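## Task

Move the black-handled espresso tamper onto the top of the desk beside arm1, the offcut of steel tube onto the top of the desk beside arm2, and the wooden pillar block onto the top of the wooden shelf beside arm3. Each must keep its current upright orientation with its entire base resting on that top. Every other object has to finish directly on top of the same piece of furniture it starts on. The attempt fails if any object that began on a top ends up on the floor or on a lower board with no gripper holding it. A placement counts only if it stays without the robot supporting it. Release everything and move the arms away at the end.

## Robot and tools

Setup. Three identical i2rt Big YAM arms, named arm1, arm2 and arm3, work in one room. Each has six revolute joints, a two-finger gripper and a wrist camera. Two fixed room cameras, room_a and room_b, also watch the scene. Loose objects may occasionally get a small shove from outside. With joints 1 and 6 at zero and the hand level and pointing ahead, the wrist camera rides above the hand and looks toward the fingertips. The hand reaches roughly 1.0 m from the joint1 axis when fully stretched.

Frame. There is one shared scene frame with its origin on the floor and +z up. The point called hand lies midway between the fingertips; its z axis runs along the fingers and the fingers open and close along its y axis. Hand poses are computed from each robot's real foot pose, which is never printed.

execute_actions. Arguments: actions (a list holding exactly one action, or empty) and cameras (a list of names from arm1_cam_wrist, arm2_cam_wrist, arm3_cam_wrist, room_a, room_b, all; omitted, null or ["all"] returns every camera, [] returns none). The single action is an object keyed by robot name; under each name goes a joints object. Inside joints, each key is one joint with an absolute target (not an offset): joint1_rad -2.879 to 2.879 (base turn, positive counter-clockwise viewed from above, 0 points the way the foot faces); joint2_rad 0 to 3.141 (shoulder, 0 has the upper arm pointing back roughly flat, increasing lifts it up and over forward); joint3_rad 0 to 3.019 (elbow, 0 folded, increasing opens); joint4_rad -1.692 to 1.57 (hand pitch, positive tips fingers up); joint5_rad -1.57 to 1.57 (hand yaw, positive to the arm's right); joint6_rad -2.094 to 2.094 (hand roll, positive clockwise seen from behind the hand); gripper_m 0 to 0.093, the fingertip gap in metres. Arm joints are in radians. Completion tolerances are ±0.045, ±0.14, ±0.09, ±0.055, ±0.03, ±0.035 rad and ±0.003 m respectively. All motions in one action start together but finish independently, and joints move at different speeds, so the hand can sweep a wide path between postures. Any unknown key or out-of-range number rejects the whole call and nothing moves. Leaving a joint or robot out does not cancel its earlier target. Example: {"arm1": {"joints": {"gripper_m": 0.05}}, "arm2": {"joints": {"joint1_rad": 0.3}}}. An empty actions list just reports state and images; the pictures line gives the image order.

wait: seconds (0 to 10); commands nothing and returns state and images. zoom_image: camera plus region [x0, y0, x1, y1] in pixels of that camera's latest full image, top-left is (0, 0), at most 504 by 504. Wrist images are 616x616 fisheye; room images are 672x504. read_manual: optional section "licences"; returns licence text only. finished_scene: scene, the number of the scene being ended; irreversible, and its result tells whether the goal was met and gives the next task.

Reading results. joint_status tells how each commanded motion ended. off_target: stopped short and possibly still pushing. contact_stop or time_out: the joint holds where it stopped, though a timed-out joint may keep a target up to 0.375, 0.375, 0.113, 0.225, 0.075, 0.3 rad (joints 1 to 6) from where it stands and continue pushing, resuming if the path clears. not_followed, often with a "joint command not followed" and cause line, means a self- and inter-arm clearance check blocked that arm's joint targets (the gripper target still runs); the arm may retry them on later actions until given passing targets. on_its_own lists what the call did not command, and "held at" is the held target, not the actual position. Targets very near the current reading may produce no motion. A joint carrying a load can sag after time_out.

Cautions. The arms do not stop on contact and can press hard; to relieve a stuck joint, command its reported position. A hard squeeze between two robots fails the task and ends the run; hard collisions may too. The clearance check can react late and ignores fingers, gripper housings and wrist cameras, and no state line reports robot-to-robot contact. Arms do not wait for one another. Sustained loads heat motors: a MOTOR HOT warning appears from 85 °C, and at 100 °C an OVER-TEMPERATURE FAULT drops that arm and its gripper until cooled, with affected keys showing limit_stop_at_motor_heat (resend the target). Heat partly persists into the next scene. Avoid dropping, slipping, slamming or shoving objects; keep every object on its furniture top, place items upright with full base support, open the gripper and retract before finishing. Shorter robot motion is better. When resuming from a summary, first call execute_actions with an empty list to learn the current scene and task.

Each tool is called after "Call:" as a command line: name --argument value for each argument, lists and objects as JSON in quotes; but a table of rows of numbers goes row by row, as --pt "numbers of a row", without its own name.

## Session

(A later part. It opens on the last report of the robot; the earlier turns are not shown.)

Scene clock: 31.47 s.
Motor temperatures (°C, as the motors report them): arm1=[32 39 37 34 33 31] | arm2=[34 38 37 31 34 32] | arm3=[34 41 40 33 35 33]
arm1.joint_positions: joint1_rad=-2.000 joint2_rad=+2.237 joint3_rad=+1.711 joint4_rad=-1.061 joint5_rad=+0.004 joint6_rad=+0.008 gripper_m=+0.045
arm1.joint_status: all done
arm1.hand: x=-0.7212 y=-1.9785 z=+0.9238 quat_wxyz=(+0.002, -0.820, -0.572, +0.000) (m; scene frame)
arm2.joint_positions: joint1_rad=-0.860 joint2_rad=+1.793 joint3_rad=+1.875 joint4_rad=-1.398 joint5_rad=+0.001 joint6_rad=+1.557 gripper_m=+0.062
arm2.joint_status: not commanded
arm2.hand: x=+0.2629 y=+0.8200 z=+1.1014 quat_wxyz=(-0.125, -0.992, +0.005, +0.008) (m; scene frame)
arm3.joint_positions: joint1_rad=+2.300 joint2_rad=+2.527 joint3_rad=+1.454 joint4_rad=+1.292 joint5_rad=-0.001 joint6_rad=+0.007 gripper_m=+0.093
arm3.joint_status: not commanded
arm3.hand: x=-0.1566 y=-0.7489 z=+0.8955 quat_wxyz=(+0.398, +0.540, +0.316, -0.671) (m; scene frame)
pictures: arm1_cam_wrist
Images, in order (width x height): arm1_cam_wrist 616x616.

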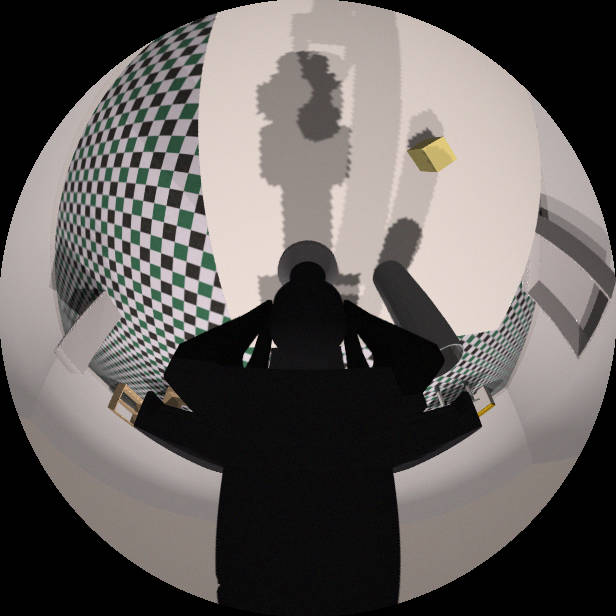

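Call:
execute_actions --actions '[{"arm1":{"joints":{"joint1_rad":-1.96,"joint2_rad":2.35,"joint4_rad":-0.88}}}]' --cameras '["arm1_cam_wrist"]'

Call:
execute_actions --actions '[{"arm1":{"joints":{"joint2_rad":2.4,"joint4_rad":-0.83}}}]' --cameras '["arm1_cam_wrist"]'

Scene clock: 32.83 s.
Motor temperatures (°C, as the motors report them): arm1=[32 39 37 34 33 31] | arm2=[33 38 37 31 34 32] | arm3=[34 41 40 33 35 33]
arm1.joint_positions: joint1_rad=-1.965 joint2_rad=+2.392 joint3_rad=+1.711 joint4_rad=-0.892 joint5_rad=+0.004 joint6_rad=+0.008 gripper_m=+0.045
arm1.joint_status: all done
arm1.hand: x=-0.7022 y=-1.9923 z=+0.8273 quat_wxyz=(-0.002, -0.810, -0.586, +0.005) (m; scene frame)
arm2.joint_positions: joint1_rad=-0.860 joint2_rad=+1.793 joint3_rad=+1.875 joint4_rad=-1.398 joint5_rad=+0.001 joint6_rad=+1.557 gripper_m=+0.062
arm2.joint_status: not commanded
arm2.hand: x=+0.2629 y=+0.8200 z=+1.1014 quat_wxyz=(-0.125, -0.992, +0.005, +0.008) (m; scene frame)
arm3.joint_positions: joint1_rad=+2.300 joint2_rad=+2.527 joint3_rad=+1.454 joint4_rad=+1.292 joint5_rad=-0.001 joint6_rad=+0.007 gripper_m=+0.093
arm3.joint_status: not commanded
arm3.hand: x=-0.1566 y=-0.7489 z=+0.8955 quat_wxyz=(+0.398, +0.540, +0.316, -0.671) (m; scene frame)
pictures: arm1_cam_wrist
Images, in order (width x height): arm1_cam_wrist 616x616.

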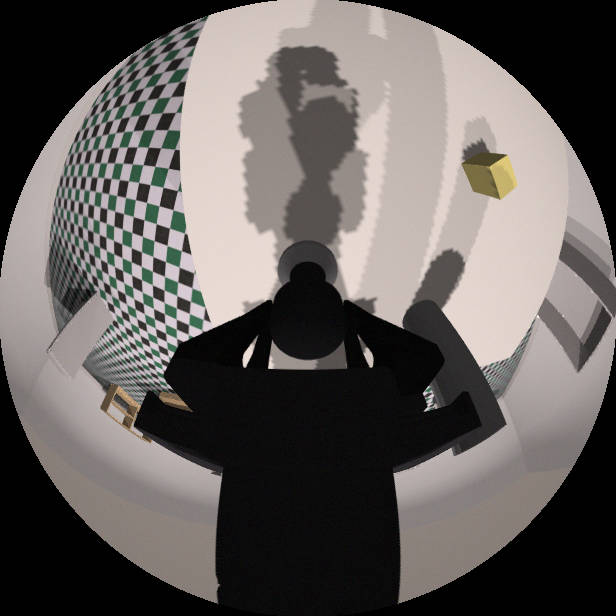

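Scene clock: 33.67 s.
Motor temperatures (°C, as the motors report them): arm1=[32 39 37 34 33 31] | arm2=[33 38 37 31 34 32] | arm3=[34 41 40 33 35 33]
arm1.joint_positions: joint1_rad=-1.965 joint2_rad=+2.417 joint3_rad=+1.711 joint4_rad=-0.843 joint5_rad=+0.004 joint6_rad=+0.008 gripper_m=+0.045
arm1.joint_status: all done
arm1.hand: x=-0.7037 y=-1.9973 z=+0.8123 quat_wxyz=(-0.009, -0.810, -0.586, +0.015) (m; scene frame)
arm2.joint_positions: joint1_rad=-0.860 joint2_rad=+1.793 joint3_rad=+1.875 joint4_rad=-1.398 joint5_rad=+0.001 joint6_rad=+1.557 gripper_m=+0.062
arm2.joint_status: not commanded
arm2.hand: x=+0.2629 y=+0.8200 z=+1.1014 quat_wxyz=(-0.125, -0.992, +0.005, +0.008) (m; scene frame)
arm3.joint_positions: joint1_rad=+2.300 joint2_rad=+2.527 joint3_rad=+1.454 joint4_rad=+1.292 joint5_rad=-0.001 joint6_rad=+0.007 gripper_m=+0.093
arm3.joint_status: not commanded
arm3.hand: x=-0.1566 y=-0.7489 z=+0.8955 quat_wxyz=(+0.398, +0.540, +0.316, -0.671) (m; scene frame)
pictures: arm1_cam_wrist
Images, in order (width x height): arm1_cam_wrist 616x616.

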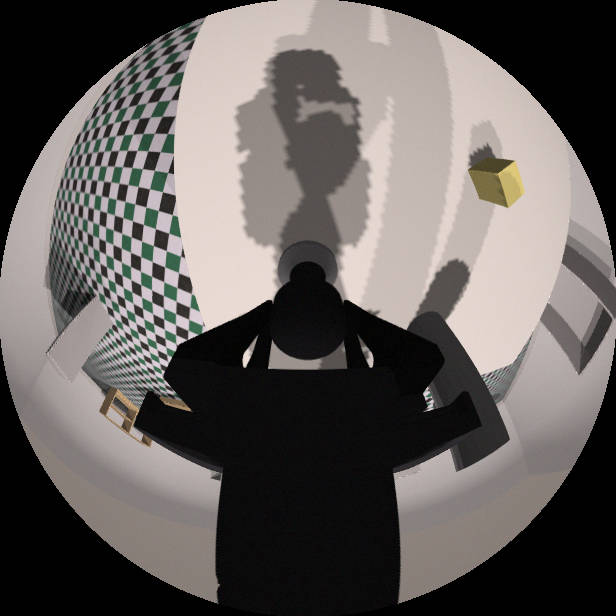

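Call:
execute_actions --actions '[{"arm1":{"joints":{"gripper_m":0.075}}}]' --cameras '[]'

Call:
execute_actions --actions '[{"arm1":{"joints":{"joint2_rad":1.98,"joint3_rad":1.5,"joint4_rad":-1.05,"gripper_m":0.093}}}]' --cameras '[]'

Call:
execute_actions --actions '[{"arm1":{"joints":{"joint1_rad":-2.24}}}]' --cameras '[]'

Call:
execute_actions --actions '[{"arm1":{"joints":{"joint2_rad":2.08,"joint3_rad":1.48,"joint4_rad":-0.93}}}]' --cameras '["arm1_cam_wrist"]'

Scene clock: 34.53 s.
Motor temperatures (°C, as the motors report them): arm1=[32 39 37 34 33 31] | arm2=[33 38 38 31 34 32] | arm3=[34 41 40 33 35 33]
arm1.joint_positions: joint1_rad=-1.965 joint2_rad=+2.416 joint3_rad=+1.711 joint4_rad=-0.842 joint5_rad=+0.004 joint6_rad=+0.008 gripper_m=+0.075
arm1.joint_status: all done
arm1.hand: x=-0.7039 y=-1.9977 z=+0.8128 quat_wxyz=(-0.010, -0.810, -0.586, +0.015) (m; scene frame)
arm2.joint_positions: joint1_rad=-0.860 joint2_rad=+1.793 joint3_rad=+1.875 joint4_rad=-1.398 joint5_rad=+0.001 joint6_rad=+1.557 gripper_m=+0.062
arm2.joint_status: not commanded
arm2.hand: x=+0.2629 y=+0.8200 z=+1.1014 quat_wxyz=(-0.125, -0.992, +0.005, +0.008) (m; scene frame)
arm3.joint_positions: joint1_rad=+2.300 joint2_rad=+2.527 joint3_rad=+1.454 joint4_rad=+1.292 joint5_rad=-0.001 joint6_rad=+0.007 gripper_m=+0.093
arm3.joint_status: not commanded
arm3.hand: x=-0.1566 y=-0.7489 z=+0.8955 quat_wxyz=(+0.398, +0.540, +0.316, -0.671) (m; scene frame)
pictures: none
No camera images: the call's "cameras" was empty. Leave "cameras" out to get every camera's image.

Scene clock: 36.00 s.
Motor temperatures (°C, as the motors report them): arm1=[32 39 37 34 33 31] | arm2=[33 38 38 31 34 32] | arm3=[34 41 40 33 35 33]
arm1.joint_positions: joint1_rad=-1.965 joint2_rad=+1.980 joint3_rad=+1.501 joint4_rad=-1.040 joint5_rad=+0.004 joint6_rad=+0.008 gripper_m=+0.093
arm1.joint_status: all done
arm1.hand: x=-0.6849 y=-1.9377 z=+1.0035 quat_wxyz=(-0.018, -0.810, -0.586, +0.027) (m; scene frame)
arm2.joint_positions: joint1_rad=-0.860 joint2_rad=+1.793 joint3_rad=+1.875 joint4_rad=-1.398 joint5_rad=+0.001 joint6_rad=+1.557 gripper_m=+0.062
arm2.joint_status: not commanded
arm2.hand: x=+0.2629 y=+0.8200 z=+1.1014 quat_wxyz=(-0.125, -0.992, +0.005, +0.008) (m; scene frame)
arm3.joint_positions: joint1_rad=+2.300 joint2_rad=+2.527 joint3_rad=+1.454 joint4_rad=+1.292 joint5_rad=-0.001 joint6_rad=+0.007 gripper_m=+0.093
arm3.joint_status: not commanded
arm3.hand: x=-0.1566 y=-0.7489 z=+0.8955 quat_wxyz=(+0.398, +0.540, +0.316, -0.671) (m; scene frame)
pictures: none
No camera images: the call's "cameras" was empty. Leave "cameras" out to get every camera's image.

Scene clock: 37.37 s.
Motor temperatures (°C, as the motors report them): arm1=[32 39 37 34 33 31] | arm2=[33 38 38 31 34 32] | arm3=[34 41 40 33 35 33]
arm1.joint_positions: joint1_rad=-2.241 joint2_rad=+1.980 joint3_rad=+1.501 joint4_rad=-1.040 joint5_rad=+0.001 joint6_rad=+0.006 gripper_m=+0.093
arm1.joint_status: all done
arm1.hand: x=-0.8300 y=-1.8677 z=+1.0030 quat_wxyz=(-0.017, -0.882, -0.470, +0.027) (m; scene frame)
arm2.joint_positions: joint1_rad=-0.860 joint2_rad=+1.793 joint3_rad=+1.875 joint4_rad=-1.398 joint5_rad=+0.001 joint6_rad=+1.557 gripper_m=+0.062
arm2.joint_status: not commanded
arm2.hand: x=+0.2629 y=+0.8200 z=+1.1014 quat_wxyz=(-0.125, -0.992, +0.005, +0.008) (m; scene frame)
arm3.joint_positions: joint1_rad=+2.300 joint2_rad=+2.527 joint3_rad=+1.454 joint4_rad=+1.292 joint5_rad=-0.001 joint6_rad=+0.007 gripper_m=+0.093
arm3.joint_status: not commanded
arm3.hand: x=-0.1566 y=-0.7489 z=+0.8955 quat_wxyz=(+0.398, +0.540, +0.316, -0.671) (m; scene frame)
pictures: none
No camera images: the call's "cameras" was empty. Leave "cameras" out to get every camera's image.

Scene clock: 38.30 s.
Motor temperatures (°C, as the motors report them): arm1=[32 39 37 34 33 31] | arm2=[33 38 38 31 34 32] | arm3=[34 41 40 33 35 33]
arm1.joint_positions: joint1_rad=-2.241 joint2_rad=+2.094 joint3_rad=+1.477 joint4_rad=-0.943 joint5_rad=+0.001 joint6_rad=+0.006 gripper_m=+0.093
arm1.joint_status: all done
arm1.hand: x=-0.8289 y=-1.8667 z=+0.9314 quat_wxyz=(-0.007, -0.883, -0.470, +0.009) (m; scene frame)
arm2.joint_positions: joint1_rad=-0.860 joint2_rad=+1.793 joint3_rad=+1.875 joint4_rad=-1.398 joint5_rad=+0.001 joint6_rad=+1.557 gripper_m=+0.062
arm2.joint_status: not commanded
arm2.hand: x=+0.2629 y=+0.8200 z=+1.1014 quat_wxyz=(-0.125, -0.992, +0.005, +0.008) (m; scene frame)
arm3.joint_positions: joint1_rad=+2.300 joint2_rad=+2.527 joint3_rad=+1.454 joint4_rad=+1.292 joint5_rad=-0.001 joint6_rad=+0.007 gripper_m=+0.093
arm3.joint_status: not commanded
arm3.hand: x=-0.1566 y=-0.7489 z=+0.8955 quat_wxyz=(+0.398, +0.540, +0.316, -0.671) (m; scene frame)
pictures: arm1_cam_wrist
Images, in order (width x height): arm1_cam_wrist 616x616.

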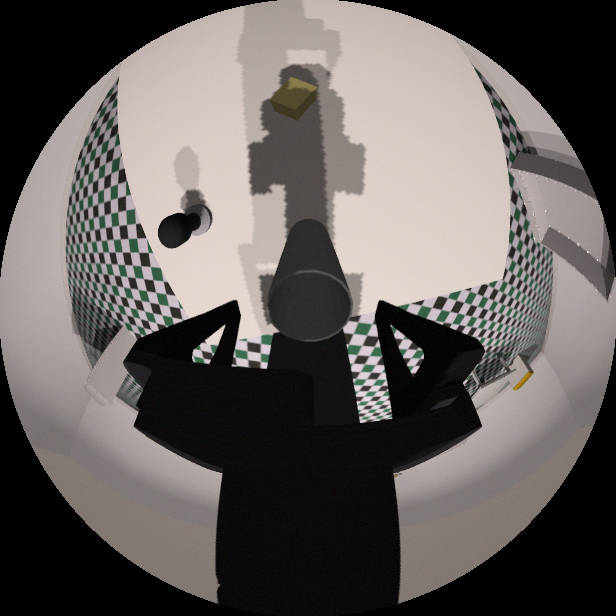

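Call:
execute_actions --actions '[{"arm1":{"joints":{"joint2_rad":2.125,"joint3_rad":1.435,"joint4_rad":-0.865}}}]' --cameras '[]'

Call:
execute_actions --actions '[{"arm1":{"joints":{"gripper_m":0}}}]' --cameras '["arm1_cam_wrist"]'

Scene clock: 39.30 s.
Motor temperatures (°C, as the motors report them): arm1=[32 39 36 34 33 31] | arm2=[33 38 38 31 34 32] | arm3=[34 41 40 33 35 33]
arm1.joint_positions: joint1_rad=-2.241 joint2_rad=+2.125 joint3_rad=+1.439 joint4_rad=-0.878 joint5_rad=+0.001 joint6_rad=+0.006 gripper_m=+0.093
arm1.joint_status: all done
arm1.hand: x=-0.8245 y=-1.8603 z=+0.9029 quat_wxyz=(-0.006, -0.883, -0.470, +0.008) (m; scene frame)
arm2.joint_positions: joint1_rad=-0.860 joint2_rad=+1.793 joint3_rad=+1.875 joint4_rad=-1.398 joint5_rad=+0.001 joint6_rad=+1.557 gripper_m=+0.062
arm2.joint_status: not commanded
arm2.hand: x=+0.2629 y=+0.8200 z=+1.1014 quat_wxyz=(-0.125, -0.992, +0.005, +0.008) (m; scene frame)
arm3.joint_positions: joint1_rad=+2.300 joint2_rad=+2.527 joint3_rad=+1.454 joint4_rad=+1.292 joint5_rad=-0.001 joint6_rad=+0.007 gripper_m=+0.093
arm3.joint_status: not commanded
arm3.hand: x=-0.1566 y=-0.7489 z=+0.8955 quat_wxyz=(+0.398, +0.540, +0.316, -0.671) (m; scene frame)
pictures: none
No camera images: the call's "cameras" was empty. Leave "cameras" out to get every camera's image.

Scene clock: 40.00 s.
Motor temperatures (°C, as the motors report them): arm1=[32 39 36 34 33 31] | arm2=[33 38 38 31 34 32] | arm3=[34 41 40 33 35 33]
arm1.joint_positions: joint1_rad=-2.241 joint2_rad=+2.125 joint3_rad=+1.439 joint4_rad=-0.876 joint5_rad=+0.001 joint6_rad=+0.006 gripper_m=+0.059
arm1.joint_status: gripper_m off_target (ended at +0.059, target +0.000)
arm1.hand: x=-0.8248 y=-1.8608 z=+0.9029 quat_wxyz=(-0.007, -0.883, -0.470, +0.009) (m; scene frame)
arm2.joint_positions: joint1_rad=-0.860 joint2_rad=+1.793 joint3_rad=+1.875 joint4_rad=-1.398 joint5_rad=+0.001 joint6_rad=+1.557 gripper_m=+0.062
arm2.joint_status: not commanded
arm2.hand: x=+0.2629 y=+0.8200 z=+1.1014 quat_wxyz=(-0.125, -0.992, +0.005, +0.008) (m; scene frame)
arm3.joint_positions: joint1_rad=+2.300 joint2_rad=+2.527 joint3_rad=+1.454 joint4_rad=+1.292 joint5_rad=-0.001 joint6_rad=+0.007 gripper_m=+0.093
arm3.joint_status: not commanded
arm3.hand: x=-0.1566 y=-0.7489 z=+0.8955 quat_wxyz=(+0.398, +0.540, +0.316, -0.671) (m; scene frame)
pictures: arm1_cam_wrist
Images, in order (width x height): arm1_cam_wrist 616x616.

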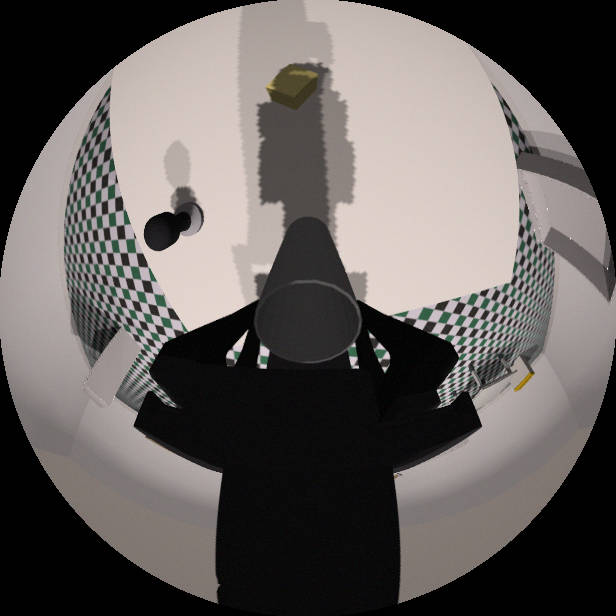

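Call:
execute_actions --actions '[{"arm1":{"joints":{"joint2_rad":1.93,"joint3_rad":1.76,"joint4_rad":-1.3}},"arm2":{"joints":{"gripper_m":0.093,"joint4_rad":-1.62}}}]' --cameras '[]'

Call:
execute_actions --actions '[{"arm1":{"joints":{"joint1_rad":0.99,"joint6_rad":1.57}}}]' --cameras '[]'

Call:
execute_actions --actions '[{"arm1":{"joints":{"joint2_rad":2.05,"joint4_rad":-1.19}}}]' --cameras '["arm1_cam_wrist","arm3_cam_wrist"]'

Scene clock: 41.73 s.
Motor temperatures (°C, as the motors report them): arm1=[32 39 37 34 33 31] | arm2=[33 38 38 31 34 32] | arm3=[34 41 39 33 35 33]
arm1.joint_positions: joint1_rad=-2.241 joint2_rad=+1.966 joint3_rad=+1.720 joint4_rad=-1.292 joint5_rad=+0.001 joint6_rad=+0.006 gripper_m=+0.059
arm1.joint_status: all done
arm1.hand: x=-0.8420 y=-1.8852 z=+1.0889 quat_wxyz=(-0.012, -0.882, -0.470, +0.019) (m; scene frame)
arm2.joint_positions: joint1_rad=-0.860 joint2_rad=+1.793 joint3_rad=+1.875 joint4_rad=-1.611 joint5_rad=+0.001 joint6_rad=+1.557 gripper_m=+0.093
arm2.joint_status: all done
arm2.hand: x=+0.2641 y=+0.8717 z=+1.0939 quat_wxyz=(-0.019, -1.000, +0.005, +0.006) (m; scene frame)
arm3.joint_positions: joint1_rad=+2.300 joint2_rad=+2.527 joint3_rad=+1.454 joint4_rad=+1.292 joint5_rad=-0.001 joint6_rad=+0.007 gripper_m=+0.093
arm3.joint_status: not commanded
arm3.hand: x=-0.1566 y=-0.7489 z=+0.8955 quat_wxyz=(+0.398, +0.540, +0.316, -0.671) (m; scene frame)
pictures: none
No camera images: the call's "cameras" was empty. Leave "cameras" out to get every camera's image.

Scene clock: 44.60 s.
Motor temperatures (°C, as the motors report them): arm1=[32 39 37 34 33 31] | arm2=[33 38 38 31 34 32] | arm3=[34 41 39 33 35 33]
arm1.joint_positions: joint1_rad=+1.001 joint2_rad=+1.967 joint3_rad=+1.720 joint4_rad=-1.289 joint5_rad=-0.004 joint6_rad=+1.562 gripper_m=+0.059
arm1.joint_status: all done
arm1.hand: x=-0.2202 y=-0.8396 z=+1.0738 quat_wxyz=(-0.003, -0.236, -0.972, -0.011) (m; scene frame)
arm2.joint_positions: joint1_rad=-0.860 joint2_rad=+1.793 joint3_rad=+1.875 joint4_rad=-1.611 joint5_rad=+0.001 joint6_rad=+1.557 gripper_m=+0.093
arm2.joint_status: not commanded
arm2.hand: x=+0.2641 y=+0.8717 z=+1.0939 quat_wxyz=(-0.019, -1.000, +0.005, +0.006) (m; scene frame)
arm3.joint_positions: joint1_rad=+2.300 joint2_rad=+2.527 joint3_rad=+1.454 joint4_rad=+1.292 joint5_rad=-0.001 joint6_rad=+0.007 gripper_m=+0.093
arm3.joint_status: not commanded
arm3.hand: x=-0.1566 y=-0.7489 z=+0.8955 quat_wxyz=(+0.398, +0.540, +0.316, -0.671) (m; scene frame)
pictures: none
No camera images: the call's "cameras" was empty. Leave "cameras" out to get every camera's image.

Scene clock: 45.70 s.
Motor temperatures (°C, as the motors report them): arm1=[32 39 37 34 33 31] | arm2=[33 38 38 31 34 32] | arm3=[34 41 39 33 35 33]
arm1.joint_positions: joint1_rad=+1.001 joint2_rad=+2.102 joint3_rad=+1.720 joint4_rad=-1.199 joint5_rad=-0.004 joint6_rad=+1.562 gripper_m=+0.059
arm1.joint_status: all done
arm1.hand: x=-0.2136 y=-0.8278 z=+0.9932 quat_wxyz=(+0.003, -0.236, -0.972, +0.011) (m; scene frame)
arm2.joint_positions: joint1_rad=-0.860 joint2_rad=+1.793 joint3_rad=+1.875 joint4_rad=-1.611 joint5_rad=+0.001 joint6_rad=+1.557 gripper_m=+0.093
arm2.joint_status: not commanded
arm2.hand: x=+0.2641 y=+0.8717 z=+1.0939 quat_wxyz=(-0.019, -1.000, +0.005, +0.006) (m; scene frame)
arm3.joint_positions: joint1_rad=+2.300 joint2_rad=+2.527 joint3_rad=+1.454 joint4_rad=+1.292 joint5_rad=-0.001 joint6_rad=+0.007 gripper_m=+0.093
arm3.joint_status: not commanded
arm3.hand: x=-0.1566 y=-0.7489 z=+0.8955 quat_wxyz=(+0.398, +0.540, +0.316, -0.671) (m; scene frame)
pictures: arm1_cam_wrist, arm3_cam_wrist
Images, in order (width x height): arm1_cam_wrist 616x616, arm3_cam_wrist 616x616.

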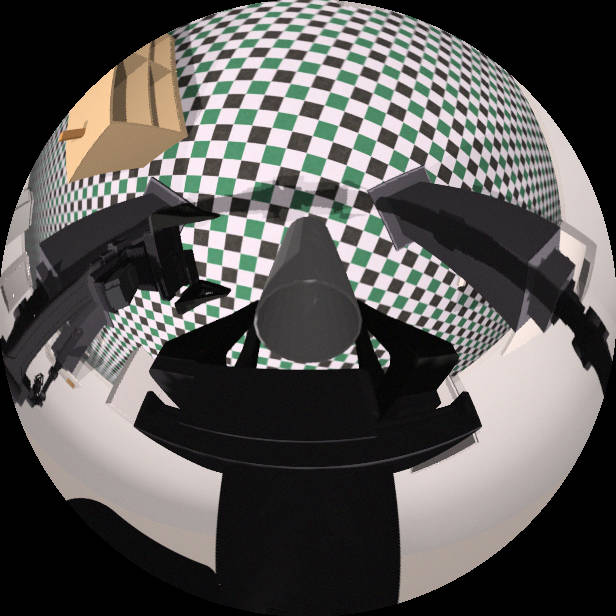

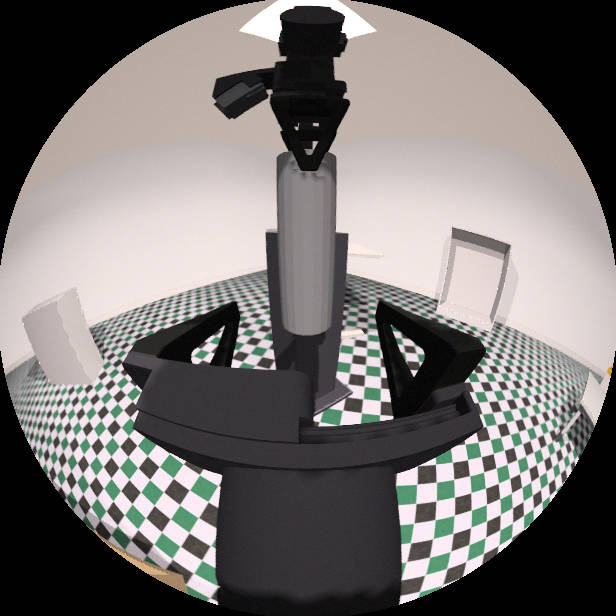

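Call:
execute_actions --actions '[{"arm3":{"joints":{"joint2_rad":2.77,"joint3_rad":2.03,"joint4_rad":1.07}}}]' --cameras '["arm1_cam_wrist","arm3_cam_wrist"]'

Call:
execute_actions --actions '[{"arm3":{"joints":{"gripper_m":0}}}]' --cameras '["arm1_cam_wrist"]'

Scene clock: 47.63 s.
Motor temperatures (°C, as the motors report them): arm1=[32 40 38 34 33 31] | arm2=[33 38 38 31 34 32] | arm3=[34 42 40 33 35 33]
arm1.joint_positions: joint1_rad=+1.001 joint2_rad=+2.102 joint3_rad=+1.720 joint4_rad=-1.199 joint5_rad=-0.004 joint6_rad=+1.562 gripper_m=+0.059
arm1.joint_status: not commanded
arm1.hand: x=-0.2136 y=-0.8278 z=+0.9932 quat_wxyz=(+0.003, -0.236, -0.972, +0.011) (m; scene frame)
arm2.joint_positions: joint1_rad=-0.860 joint2_rad=+1.793 joint3_rad=+1.875 joint4_rad=-1.611 joint5_rad=+0.001 joint6_rad=+1.557 gripper_m=+0.093
arm2.joint_status: not commanded
arm2.hand: x=+0.2641 y=+0.8717 z=+1.0939 quat_wxyz=(-0.019, -1.000, +0.005, +0.006) (m; scene frame)
arm3.joint_positions: joint1_rad=+2.300 joint2_rad=+2.757 joint3_rad=+1.997 joint4_rad=+1.072 joint5_rad=-0.001 joint6_rad=+0.007 gripper_m=+0.093
arm3.joint_status: all done
arm3.hand: x=-0.2132 y=-0.8507 z=+0.9060 quat_wxyz=(+0.412, +0.508, +0.297, -0.695) (m; scene frame)
pictures: arm1_cam_wrist, arm3_cam_wrist
Images, in order (width x height): arm1_cam_wrist 616x616, arm3_cam_wrist 616x616.

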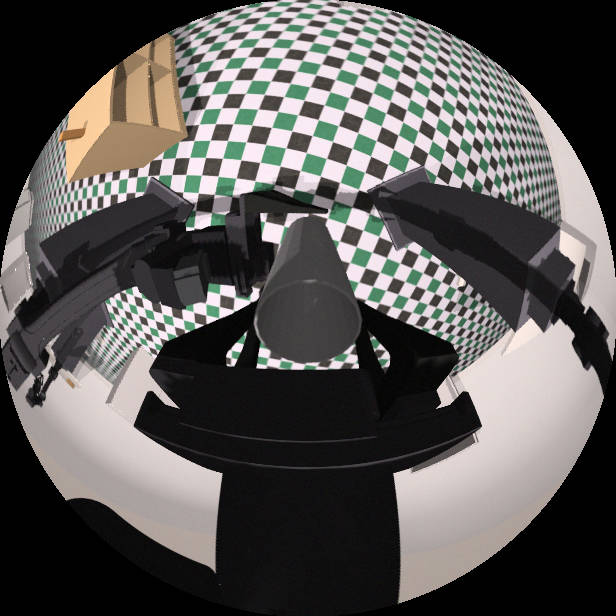

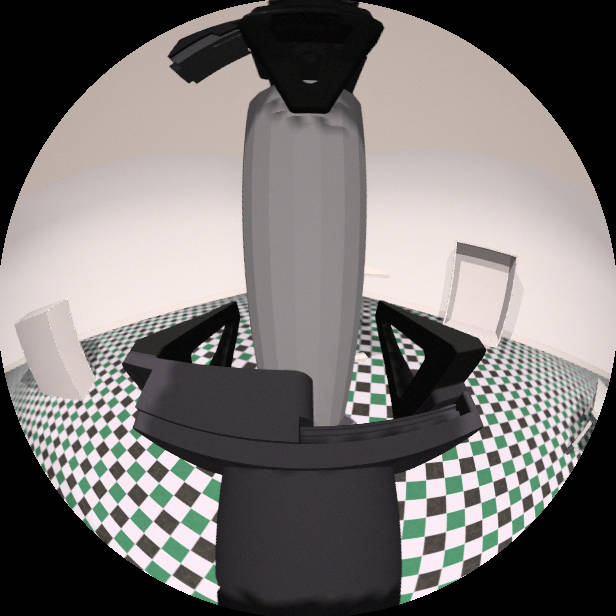

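Scene clock: 48.33 s.
Motor temperatures (°C, as the motors report them): arm1=[32 40 38 34 33 31] | arm2=[33 38 38 31 34 32] | arm3=[34 42 40 33 35 33]
arm1.joint_positions: joint1_rad=+1.001 joint2_rad=+2.102 joint3_rad=+1.720 joint4_rad=-1.198 joint5_rad=-0.004 joint6_rad=+1.564 gripper_m=+0.059
arm1.joint_status: not commanded
arm1.hand: x=-0.2134 y=-0.8275 z=+0.9935 quat_wxyz=(+0.003, -0.238, -0.971, +0.010) (m; scene frame)
arm2.joint_positions: joint1_rad=-0.860 joint2_rad=+1.793 joint3_rad=+1.875 joint4_rad=-1.611 joint5_rad=+0.001 joint6_rad=+1.557 gripper_m=+0.093
arm2.joint_status: not commanded
arm2.hand: x=+0.2641 y=+0.8717 z=+1.0939 quat_wxyz=(-0.019, -1.000, +0.005, +0.006) (m; scene frame)
arm3.joint_positions: joint1_rad=+2.301 joint2_rad=+2.757 joint3_rad=+1.997 joint4_rad=+1.072 joint5_rad=-0.003 joint6_rad=+0.005 gripper_m=+0.059
arm3.joint_status: gripper_m off_target (ended at +0.059, target +0.000)
arm3.hand: x=-0.2123 y=-0.8511 z=+0.9060 quat_wxyz=(+0.413, +0.507, +0.298, -0.695) (m; scene frame)
pictures: arm1_cam_wrist
Images, in order (width x height): arm1_cam_wrist 616x616.

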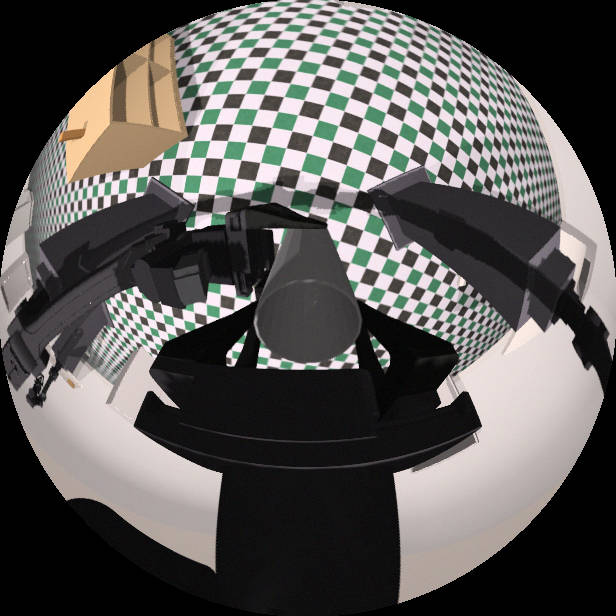

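Call:
execute_actions --actions '[{"arm1":{"joints":{"gripper_m":0.075}},"arm3":{"joints":{"joint4_rad":1.11}},"arm2":{"joints":{"joint1_rad":-0.87,"joint2_rad":1.9,"joint3_rad":1.98,"joint4_rad":-1.59}}}]' --cameras '[]'

Call:
execute_actions --actions '[{"arm1":{"joints":{"joint2_rad":1.85}}}]' --cameras '[]'

Call:
execute_actions --actions '[{"arm3":{"joints":{"joint1_rad":-0.36}}}]' --cameras '["arm2_cam_wrist","arm3_cam_wrist","room_a"]'

Scene clock: 49.43 s.
Motor temperatures (°C, as the motors report them): arm1=[32 40 38 34 33 31] | arm2=[33 38 38 31 34 32] | arm3=[34 42 40 33 35 33]
arm1.joint_positions: joint1_rad=+1.001 joint2_rad=+2.060 joint3_rad=+1.720 joint4_rad=-1.198 joint5_rad=-0.004 joint6_rad=+1.565 gripper_m=+0.075
arm1.joint_status: all done
arm1.hand: x=-0.2117 y=-0.8241 z=+1.0188 quat_wxyz=(-0.002, -0.238, -0.971, -0.010) (m; scene frame)
arm2.joint_positions: joint1_rad=-0.860 joint2_rad=+1.900 joint3_rad=+1.935 joint4_rad=-1.597 joint5_rad=+0.001 joint6_rad=+1.557 gripper_m=+0.093
arm2.joint_status: all done
arm2.hand: x=+0.2630 y=+0.8419 z=+1.0582 quat_wxyz=(-0.003, -1.000, +0.006, +0.006) (m; scene frame)
arm3.joint_positions: joint1_rad=+2.301 joint2_rad=+2.771 joint3_rad=+1.997 joint4_rad=+1.080 joint5_rad=-0.003 joint6_rad=+0.005 gripper_m=+0.059
arm3.joint_status: all done
arm3.hand: x=-0.2113 y=-0.8493 z=+0.8955 quat_wxyz=(+0.412, +0.510, +0.300, -0.694) (m; scene frame)
pictures: none
No camera images: the call's "cameras" was empty. Leave "cameras" out to get every camera's image.

Scene clock: 50.77 s.
Motor temperatures (°C, as the motors report them): arm1=[32 40 38 34 33 31] | arm2=[33 38 38 31 34 32] | arm3=[34 42 41 33 35 33]
arm1.joint_positions: joint1_rad=+1.001 joint2_rad=+1.851 joint3_rad=+1.725 joint4_rad=-1.198 joint5_rad=-0.004 joint6_rad=+1.565 gripper_m=+0.075
arm1.joint_status: all done
arm1.hand: x=-0.2099 y=-0.8197 z=+1.1479 quat_wxyz=(-0.028, -0.236, -0.965, -0.113) (m; scene frame)
arm2.joint_positions: joint1_rad=-0.860 joint2_rad=+1.900 joint3_rad=+1.935 joint4_rad=-1.597 joint5_rad=+0.001 joint6_rad=+1.557 gripper_m=+0.093
arm2.joint_status: not commanded
arm2.hand: x=+0.2630 y=+0.8419 z=+1.0582 quat_wxyz=(-0.003, -1.000, +0.006, +0.006) (m; scene frame)
arm3.joint_positions: joint1_rad=+2.301 joint2_rad=+2.771 joint3_rad=+1.997 joint4_rad=+1.080 joint5_rad=-0.003 joint6_rad=+0.005 gripper_m=+0.059
arm3.joint_status: not commanded
arm3.hand: x=-0.2113 y=-0.8493 z=+0.8955 quat_wxyz=(+0.412, +0.510, +0.300, -0.694) (m; scene frame)
pictures: none
No camera images: the call's "cameras" was empty. Leave "cameras" out to get every camera's image.

Scene clock: 53.80 s.
Motor temperatures (°C, as the motors report them): arm1=[32 40 38 34 33 31] | arm2=[33 38 39 31 34 32] | arm3=[34 43 41 33 35 33]
arm1.joint_positions: joint1_rad=+1.001 joint2_rad=+1.851 joint3_rad=+1.725 joint4_rad=-1.198 joint5_rad=-0.004 joint6_rad=+1.565 gripper_m=+0.075
arm1.joint_status: not commanded
arm1.hand: x=-0.2099 y=-0.8197 z=+1.1479 quat_wxyz=(-0.028, -0.236, -0.965, -0.113) (m; scene frame)
arm2.joint_positions: joint1_rad=-0.860 joint2_rad=+1.900 joint3_rad=+1.935 joint4_rad=-1.597 joint5_rad=+0.001 joint6_rad=+1.557 gripper_m=+0.093
arm2.joint_status: not commanded
arm2.hand: x=+0.2630 y=+0.8419 z=+1.0582 quat_wxyz=(-0.003, -1.000, +0.006, +0.006) (m; scene frame)
arm3.joint_positions: joint1_rad=-0.351 joint2_rad=+2.771 joint3_rad=+1.997 joint4_rad=+1.080 joint5_rad=+0.000 joint6_rad=+0.002 gripper_m=+0.059
arm3.joint_status: all done
arm3.hand: x=+0.2448 y=+0.8512 z=+0.8958 quat_wxyz=(-0.575, +0.414, -0.422, -0.566) (m; scene frame)
pictures: arm2_cam_wrist, arm3_cam_wrist, room_a
Images, in order (width x height): arm2_cam_wrist 616x616, arm3_cam_wrist 616x616, room_a 672x504.

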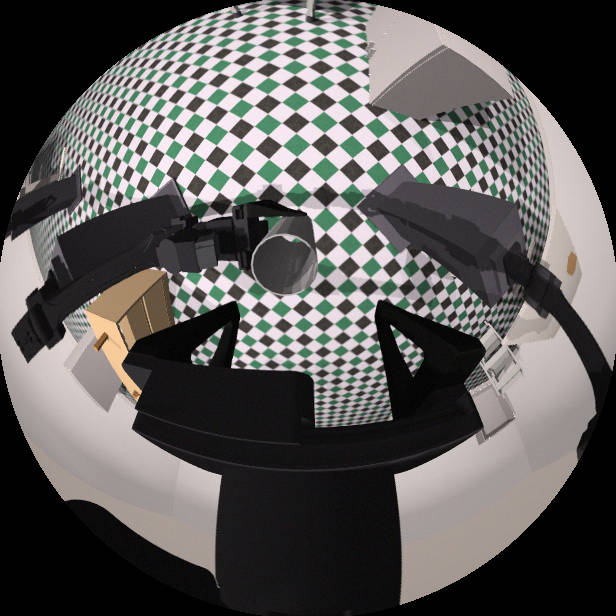

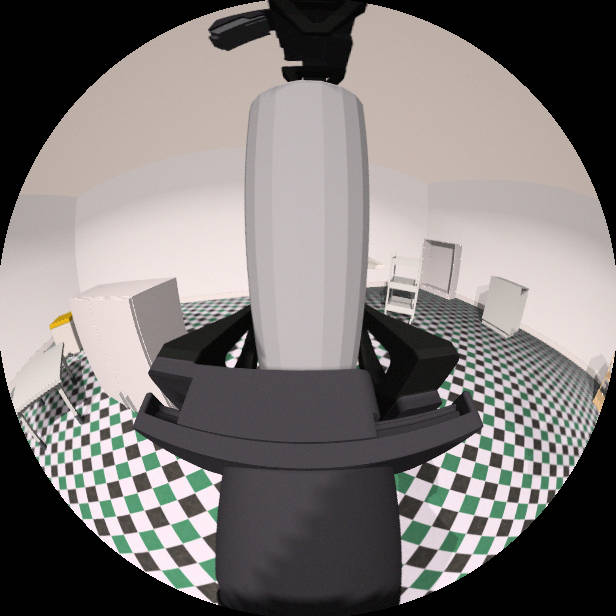

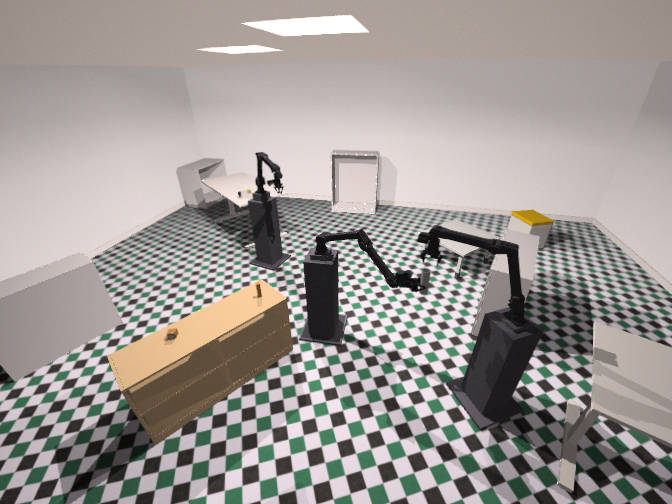

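Call:
execute_actions --actions '[{"arm2":{"joints":{"joint2_rad":1.965,"joint3_rad":1.95,"joint4_rad":-1.53,"gripper_m":0.082}}}]' --cameras '["arm2_cam_wrist","arm3_cam_wrist"]'

Scene clock: 56.53 s.
Motor temperatures (°C, as the motors report them): arm1=[32 40 39 34 33 31] | arm2=[33 39 39 31 34 32] | arm3=[34 43 42 33 35 33]
arm1.joint_positions: joint1_rad=+1.001 joint2_rad=+1.851 joint3_rad=+1.725 joint4_rad=-1.198 joint5_rad=-0.004 joint6_rad=+1.565 gripper_m=+0.075
arm1.joint_status: not commanded
arm1.hand: x=-0.2099 y=-0.8197 z=+1.1479 quat_wxyz=(-0.028, -0.236, -0.965, -0.113) (m; scene frame)
arm2.joint_positions: joint1_rad=-0.860 joint2_rad=+1.961 joint3_rad=+1.935 joint4_rad=-1.539 joint5_rad=+0.001 joint6_rad=+1.557 gripper_m=+0.082
arm2.joint_status: all done
arm2.hand: x=+0.2622 y=+0.8225 z=+1.0228 quat_wxyz=(-0.001, -1.000, +0.006, +0.006) (m; scene frame)
arm3.joint_positions: joint1_rad=-0.351 joint2_rad=+2.771 joint3_rad=+1.997 joint4_rad=+1.080 joint5_rad=+0.000 joint6_rad=+0.002 gripper_m=+0.059
arm3.joint_status: not commanded
arm3.hand: x=+0.2448 y=+0.8512 z=+0.8958 quat_wxyz=(-0.575, +0.414, -0.422, -0.566) (m; scene frame)
pictures: arm2_cam_wrist, arm3_cam_wrist
Images, in order (width x height): arm2_cam_wrist 616x616, arm3_cam_wrist 616x616.

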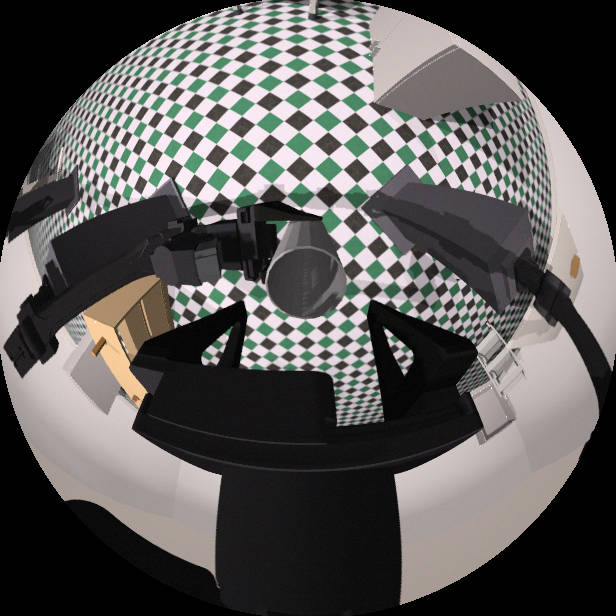

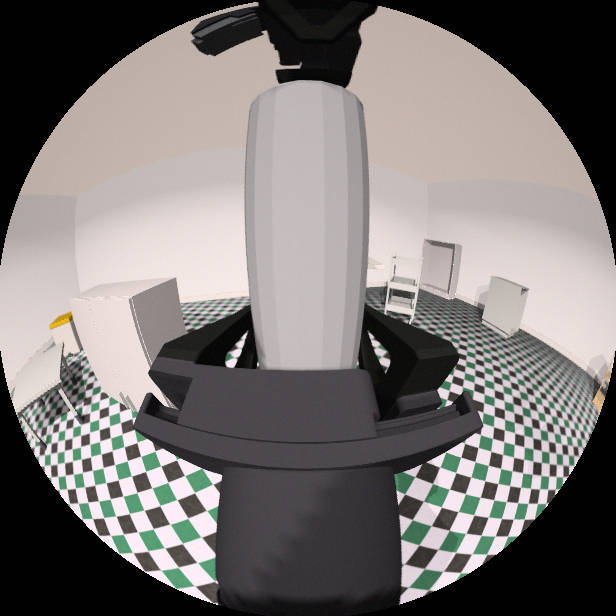

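Call:
execute_actions --actions '[{"arm2":{"joints":{"joint1_rad":-0.885,"joint3_rad":1.8,"joint4_rad":-1.395}}}]' --cameras '["arm2_cam_wrist","arm3_cam_wrist"]'

Scene clock: 57.57 s.
Motor temperatures (°C, as the motors report them): arm1=[32 40 39 34 33 31] | arm2=[33 39 39 31 34 32] | arm3=[34 43 42 33 35 33]
arm1.joint_positions: joint1_rad=+1.001 joint2_rad=+1.851 joint3_rad=+1.725 joint4_rad=-1.198 joint5_rad=-0.004 joint6_rad=+1.565 gripper_m=+0.075
arm1.joint_status: not commanded
arm1.hand: x=-0.2099 y=-0.8197 z=+1.1479 quat_wxyz=(-0.028, -0.236, -0.965, -0.113) (m; scene frame)
arm2.joint_positions: joint1_rad=-0.880 joint2_rad=+1.960 joint3_rad=+1.807 joint4_rad=-1.405 joint5_rad=+0.001 joint6_rad=+1.557 gripper_m=+0.082
arm2.joint_status: all done
arm2.hand: x=+0.2499 y=+0.8262 z=+0.9748 quat_wxyz=(-0.005, -1.000, +0.015, +0.006) (m; scene frame)
arm3.joint_positions: joint1_rad=-0.351 joint2_rad=+2.771 joint3_rad=+1.997 joint4_rad=+1.080 joint5_rad=+0.000 joint6_rad=+0.002 gripper_m=+0.059
arm3.joint_status: not commanded
arm3.hand: x=+0.2448 y=+0.8512 z=+0.8958 quat_wxyz=(-0.575, +0.414, -0.422, -0.566) (m; scene frame)
pictures: arm2_cam_wrist, arm3_cam_wrist
Images, in order (width x height): arm2_cam_wrist 616x616, arm3_cam_wrist 616x616.

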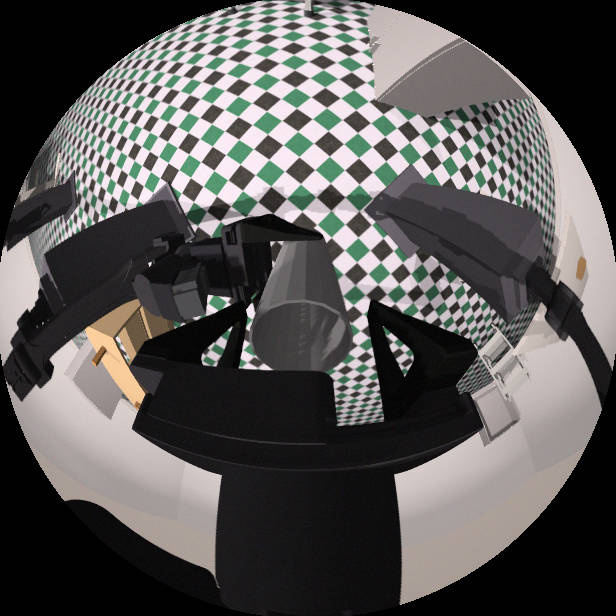

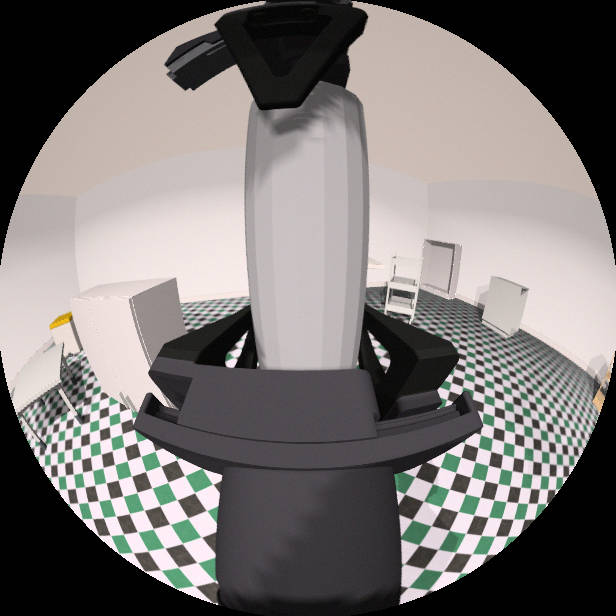

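Overshot; revert.

Call:
execute_actions --actions '[{"arm2":{"joints":{"joint1_rad":-0.86,"joint3_rad":1.78,"joint4_rad":-1.35}}}]' --cameras '[]'

Call:
execute_actions --actions '[{"arm2":{"joints":{"gripper_m":0}}}]' --cameras '["arm2_cam_wrist","arm3_cam_wrist"]'

Scene clock: 58.37 s.
Motor temperatures (°C, as the motors report them): arm1=[32 40 39 34 33 31] | arm2=[33 39 38 31 34 32] | arm3=[34 43 42 33 35 33]
arm1.joint_positions: joint1_rad=+1.001 joint2_rad=+1.851 joint3_rad=+1.725 joint4_rad=-1.198 joint5_rad=-0.004 joint6_rad=+1.565 gripper_m=+0.075
arm1.joint_status: not commanded
arm1.hand: x=-0.2099 y=-0.8197 z=+1.1479 quat_wxyz=(-0.028, -0.236, -0.965, -0.113) (m; scene frame)
arm2.joint_positions: joint1_rad=-0.868 joint2_rad=+1.960 joint3_rad=+1.792 joint4_rad=-1.360 joint5_rad=+0.001 joint6_rad=+1.557 gripper_m=+0.082
arm2.joint_status: all done
arm2.hand: x=+0.2571 y=+0.8196 z=+0.9691 quat_wxyz=(-0.019, -1.000, +0.009, +0.006) (m; scene frame)
arm3.joint_positions: joint1_rad=-0.351 joint2_rad=+2.771 joint3_rad=+1.997 joint4_rad=+1.080 joint5_rad=+0.000 joint6_rad=+0.002 gripper_m=+0.059
arm3.joint_status: not commanded
arm3.hand: x=+0.2448 y=+0.8512 z=+0.8958 quat_wxyz=(-0.575, +0.414, -0.422, -0.566) (m; scene frame)
pictures: none
No camera images: the call's "cameras" was empty. Leave "cameras" out to get every camera's image.

Scene clock: 59.07 s.
Motor temperatures (°C, as the motors report them): arm1=[32 39 39 34 33 31] | arm2=[33 39 38 31 34 32] | arm3=[34 43 42 33 35 33]
arm1.joint_positions: joint1_rad=+1.001 joint2_rad=+1.851 joint3_rad=+1.725 joint4_rad=-1.198 joint5_rad=-0.004 joint6_rad=+1.565 gripper_m=+0.075
arm1.joint_status: not commanded
arm1.hand: x=-0.2099 y=-0.8197 z=+1.1479 quat_wxyz=(-0.028, -0.236, -0.965, -0.113) (m; scene frame)
arm2.joint_positions: joint1_rad=-0.868 joint2_rad=+1.960 joint3_rad=+1.790 joint4_rad=-1.361 joint5_rad=+0.001 joint6_rad=+1.557 gripper_m=+0.060
arm2.joint_status: gripper_m off_target (ended at +0.060, target +0.000)
arm2.hand: x=+0.2571 y=+0.8202 z=+0.9685 quat_wxyz=(-0.018, -1.000, +0.009, +0.006) (m; scene frame)
arm3.joint_positions: joint1_rad=-0.351 joint2_rad=+2.772 joint3_rad=+1.997 joint4_rad=+1.081 joint5_rad=+0.001 joint6_rad=+0.002 gripper_m=+0.059
arm3.joint_status: not commanded
arm3.hand: x=+0.2449 y=+0.8510 z=+0.8954 quat_wxyz=(-0.575, +0.414, -0.422, -0.566) (m; scene frame)
pictures: arm2_cam_wrist, arm3_cam_wrist
Images, in order (width x height): arm2_cam_wrist 616x616, arm3_cam_wrist 616x616.

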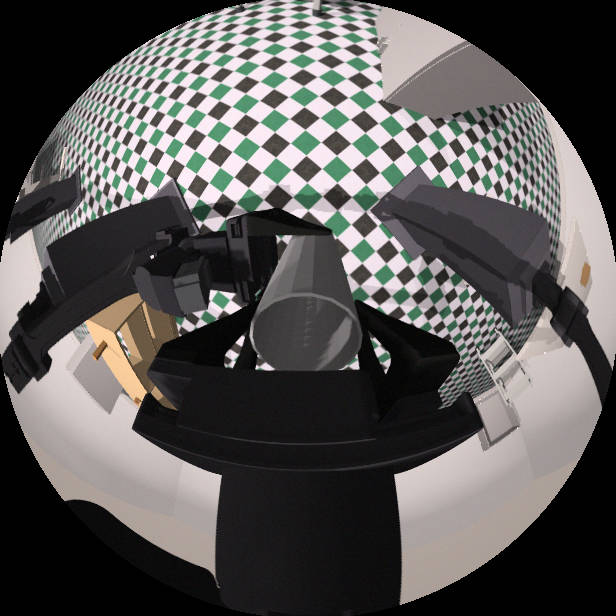

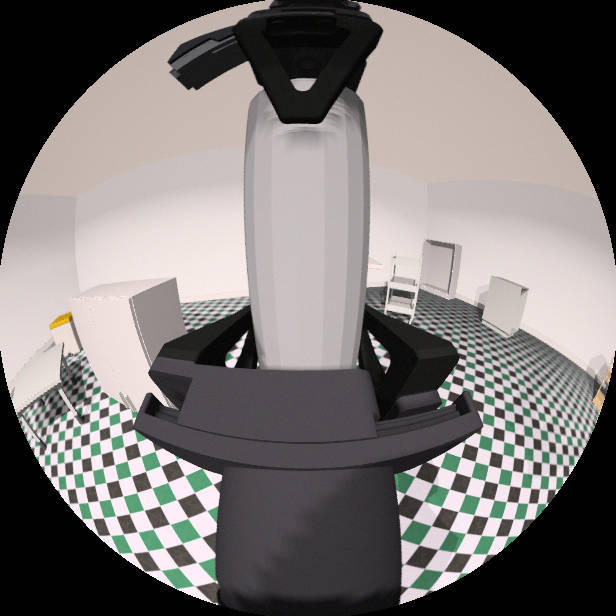

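Call:
execute_actions --actions '[{"arm3":{"joints":{"gripper_m":0.093,"joint3_rad":1.99,"joint4_rad":1.08}},"arm2":{"joints":{"joint3_rad":1.83,"joint2_rad":1.94}}}]' --cameras '[]'

Call:
execute_actions --actions '[{"arm3":{"joints":{"joint2_rad":2.45,"joint3_rad":1.3,"joint4_rad":1.3}},"arm2":{"joints":{"joint2_rad":1.85,"joint3_rad":1.95,"joint4_rad":-1.57}}}]' --cameras '[]'

Call:
execute_actions --actions '[{"arm2":{"joints":{"joint1_rad":2.15}},"arm3":{"joints":{"joint2_rad":1.2,"joint4_rad":-0.5}}}]' --cameras '[]'

Call:
execute_actions --actions '[{"arm2":{"joints":{"joint2_rad":2.02,"joint4_rad":-1.39}}}]' --cameras '["arm2_cam_wrist","room_a"]'

Scene clock: 60.00 s.
Motor temperatures (°C, as the motors report them): arm1=[32 39 39 34 33 31] | arm2=[33 39 38 31 34 32] | arm3=[34 44 42 33 35 33]
arm1.joint_positions: joint1_rad=+1.001 joint2_rad=+1.851 joint3_rad=+1.725 joint4_rad=-1.198 joint5_rad=-0.004 joint6_rad=+1.565 gripper_m=+0.075
arm1.joint_status: not commanded
arm1.hand: x=-0.2099 y=-0.8197 z=+1.1479 quat_wxyz=(-0.028, -0.236, -0.965, -0.113) (m; scene frame)
arm2.joint_positions: joint1_rad=-0.868 joint2_rad=+1.958 joint3_rad=+1.790 joint4_rad=-1.360 joint5_rad=+0.001 joint6_rad=+1.557 gripper_m=+0.060
arm2.joint_status: all done
arm2.hand: x=+0.2571 y=+0.8200 z=+0.9697 quat_wxyz=(-0.020, -1.000, +0.009, +0.006) (m; scene frame)
arm3.joint_positions: joint1_rad=-0.351 joint2_rad=+2.772 joint3_rad=+1.996 joint4_rad=+1.080 joint5_rad=+0.001 joint6_rad=+0.002 gripper_m=+0.093
arm3.joint_status: all done
arm3.hand: x=+0.2449 y=+0.8508 z=+0.8946 quat_wxyz=(-0.574, +0.414, -0.423, -0.565) (m; scene frame)
pictures: none
No camera images: the call's "cameras" was empty. Leave "cameras" out to get every camera's image.

Scene clock: 61.70 s.
Motor temperatures (°C, as the motors report them): arm1=[32 39 39 34 33 31] | arm2=[33 39 39 31 34 32] | arm3=[34 44 42 33 35 33]
arm1.joint_positions: joint1_rad=+1.001 joint2_rad=+1.851 joint3_rad=+1.725 joint4_rad=-1.198 joint5_rad=-0.004 joint6_rad=+1.565 gripper_m=+0.075
arm1.joint_status: not commanded
arm1.hand: x=-0.2099 y=-0.8197 z=+1.1479 quat_wxyz=(-0.028, -0.236, -0.965, -0.113) (m; scene frame)
arm2.joint_positions: joint1_rad=-0.868 joint2_rad=+1.862 joint3_rad=+1.892 joint4_rad=-1.562 joint5_rad=+0.001 joint6_rad=+1.557 gripper_m=+0.060
arm2.joint_status: all done
arm2.hand: x=+0.2590 y=+0.8476 z=+1.0629 quat_wxyz=(-0.017, -1.000, +0.009, +0.006) (m; scene frame)
arm3.joint_positions: joint1_rad=-0.351 joint2_rad=+2.435 joint3_rad=+1.302 joint4_rad=+1.297 joint5_rad=+0.001 joint6_rad=+0.002 gripper_m=+0.093
arm3.joint_status: all done
arm3.hand: x=+0.2424 y=+0.7024 z=+0.9030 quat_wxyz=(-0.543, +0.453, -0.462, -0.535) (m; scene frame)
pictures: none
No camera images: the call's "cameras" was empty. Leave "cameras" out to get every camera's image.

Scene clock: 64.50 s.
Motor temperatures (°C, as the motors report them): arm1=[32 39 39 34 33 31] | arm2=[34 39 39 31 34 32] | arm3=[34 43 42 33 35 33]
arm1.joint_positions: joint1_rad=+1.001 joint2_rad=+1.851 joint3_rad=+1.725 joint4_rad=-1.198 joint5_rad=-0.004 joint6_rad=+1.565 gripper_m=+0.075
arm1.joint_status: not commanded
arm1.hand: x=-0.2099 y=-0.8197 z=+1.1479 quat_wxyz=(-0.028, -0.236, -0.965, -0.113) (m; scene frame)
arm2.joint_positions: joint1_rad=+2.153 joint2_rad=+1.887 joint3_rad=+1.892 joint4_rad=-1.560 joint5_rad=-0.001 joint6_rad=+1.557 gripper_m=+0.060
arm2.joint_status: all done
arm2.hand: x=+0.3684 y=+2.0171 z=+1.0520 quat_wxyz=(+0.005, -0.070, -0.998, -0.009) (m; scene frame)
arm3.joint_positions: joint1_rad=-0.351 joint2_rad=+1.188 joint3_rad=+1.298 joint4_rad=-0.489 joint5_rad=+0.001 joint6_rad=+0.002 gripper_m=+0.093
arm3.joint_status: all done
arm3.hand: x=+0.2389 y=+0.4955 z=+1.3421 quat_wxyz=(-0.400, +0.580, -0.591, -0.393) (m; scene frame)
pictures: none
No camera images: the call's "cameras" was empty. Leave "cameras" out to get every camera's image.

Scene clock: 65.73 s.
Motor temperatures (°C, as the motors report them): arm1=[32 39 39 34 33 31] | arm2=[34 39 39 31 34 32] | arm3=[34 43 42 33 35 33]
arm1.joint_positions: joint1_rad=+1.001 joint2_rad=+1.851 joint3_rad=+1.725 joint4_rad=-1.198 joint5_rad=-0.004 joint6_rad=+1.565 gripper_m=+0.075
arm1.joint_status: not commanded
arm1.hand: x=-0.2099 y=-0.8197 z=+1.1479 quat_wxyz=(-0.028, -0.236, -0.965, -0.113) (m; scene frame)
arm2.joint_positions: joint1_rad=+2.153 joint2_rad=+2.053 joint3_rad=+1.897 joint4_rad=-1.398 joint5_rad=-0.001 joint6_rad=+1.557 gripper_m=+0.060
arm2.joint_status: all done
arm2.hand: x=+0.3748 y=+2.0659 z=+0.9561 quat_wxyz=(+0.005, -0.070, -0.998, -0.010) (m; scene frame)
arm3.joint_positions: joint1_rad=-0.351 joint2_rad=+1.188 joint3_rad=+1.298 joint4_rad=-0.489 joint5_rad=+0.001 joint6_rad=+0.002 gripper_m=+0.093
arm3.joint_status: not commanded
arm3.hand: x=+0.2389 y=+0.4955 z=+1.3421 quat_wxyz=(-0.400, +0.580, -0.591, -0.393) (m; scene frame)
pictures: arm2_cam_wrist, room_a
Images, in order (width x height): arm2_cam_wrist 616x616, room_a 672x504.

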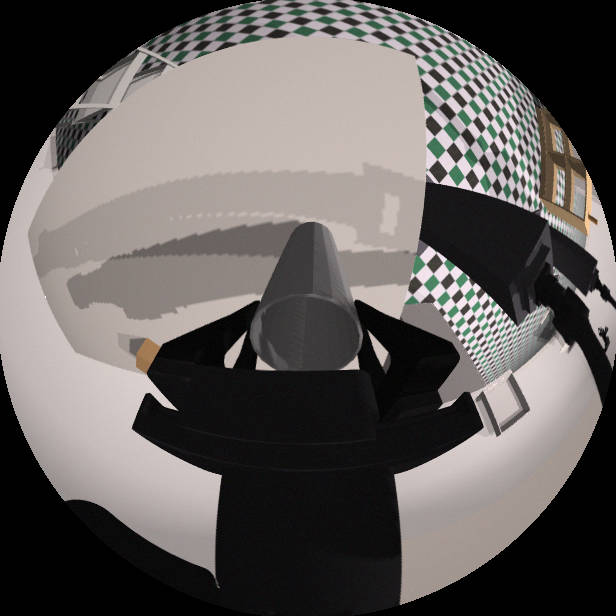

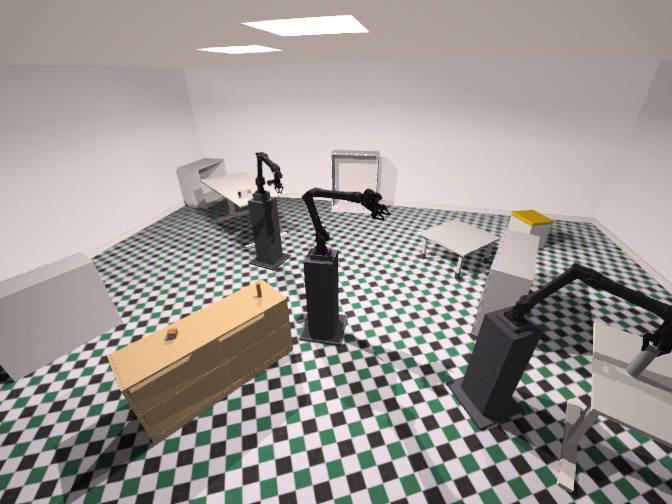

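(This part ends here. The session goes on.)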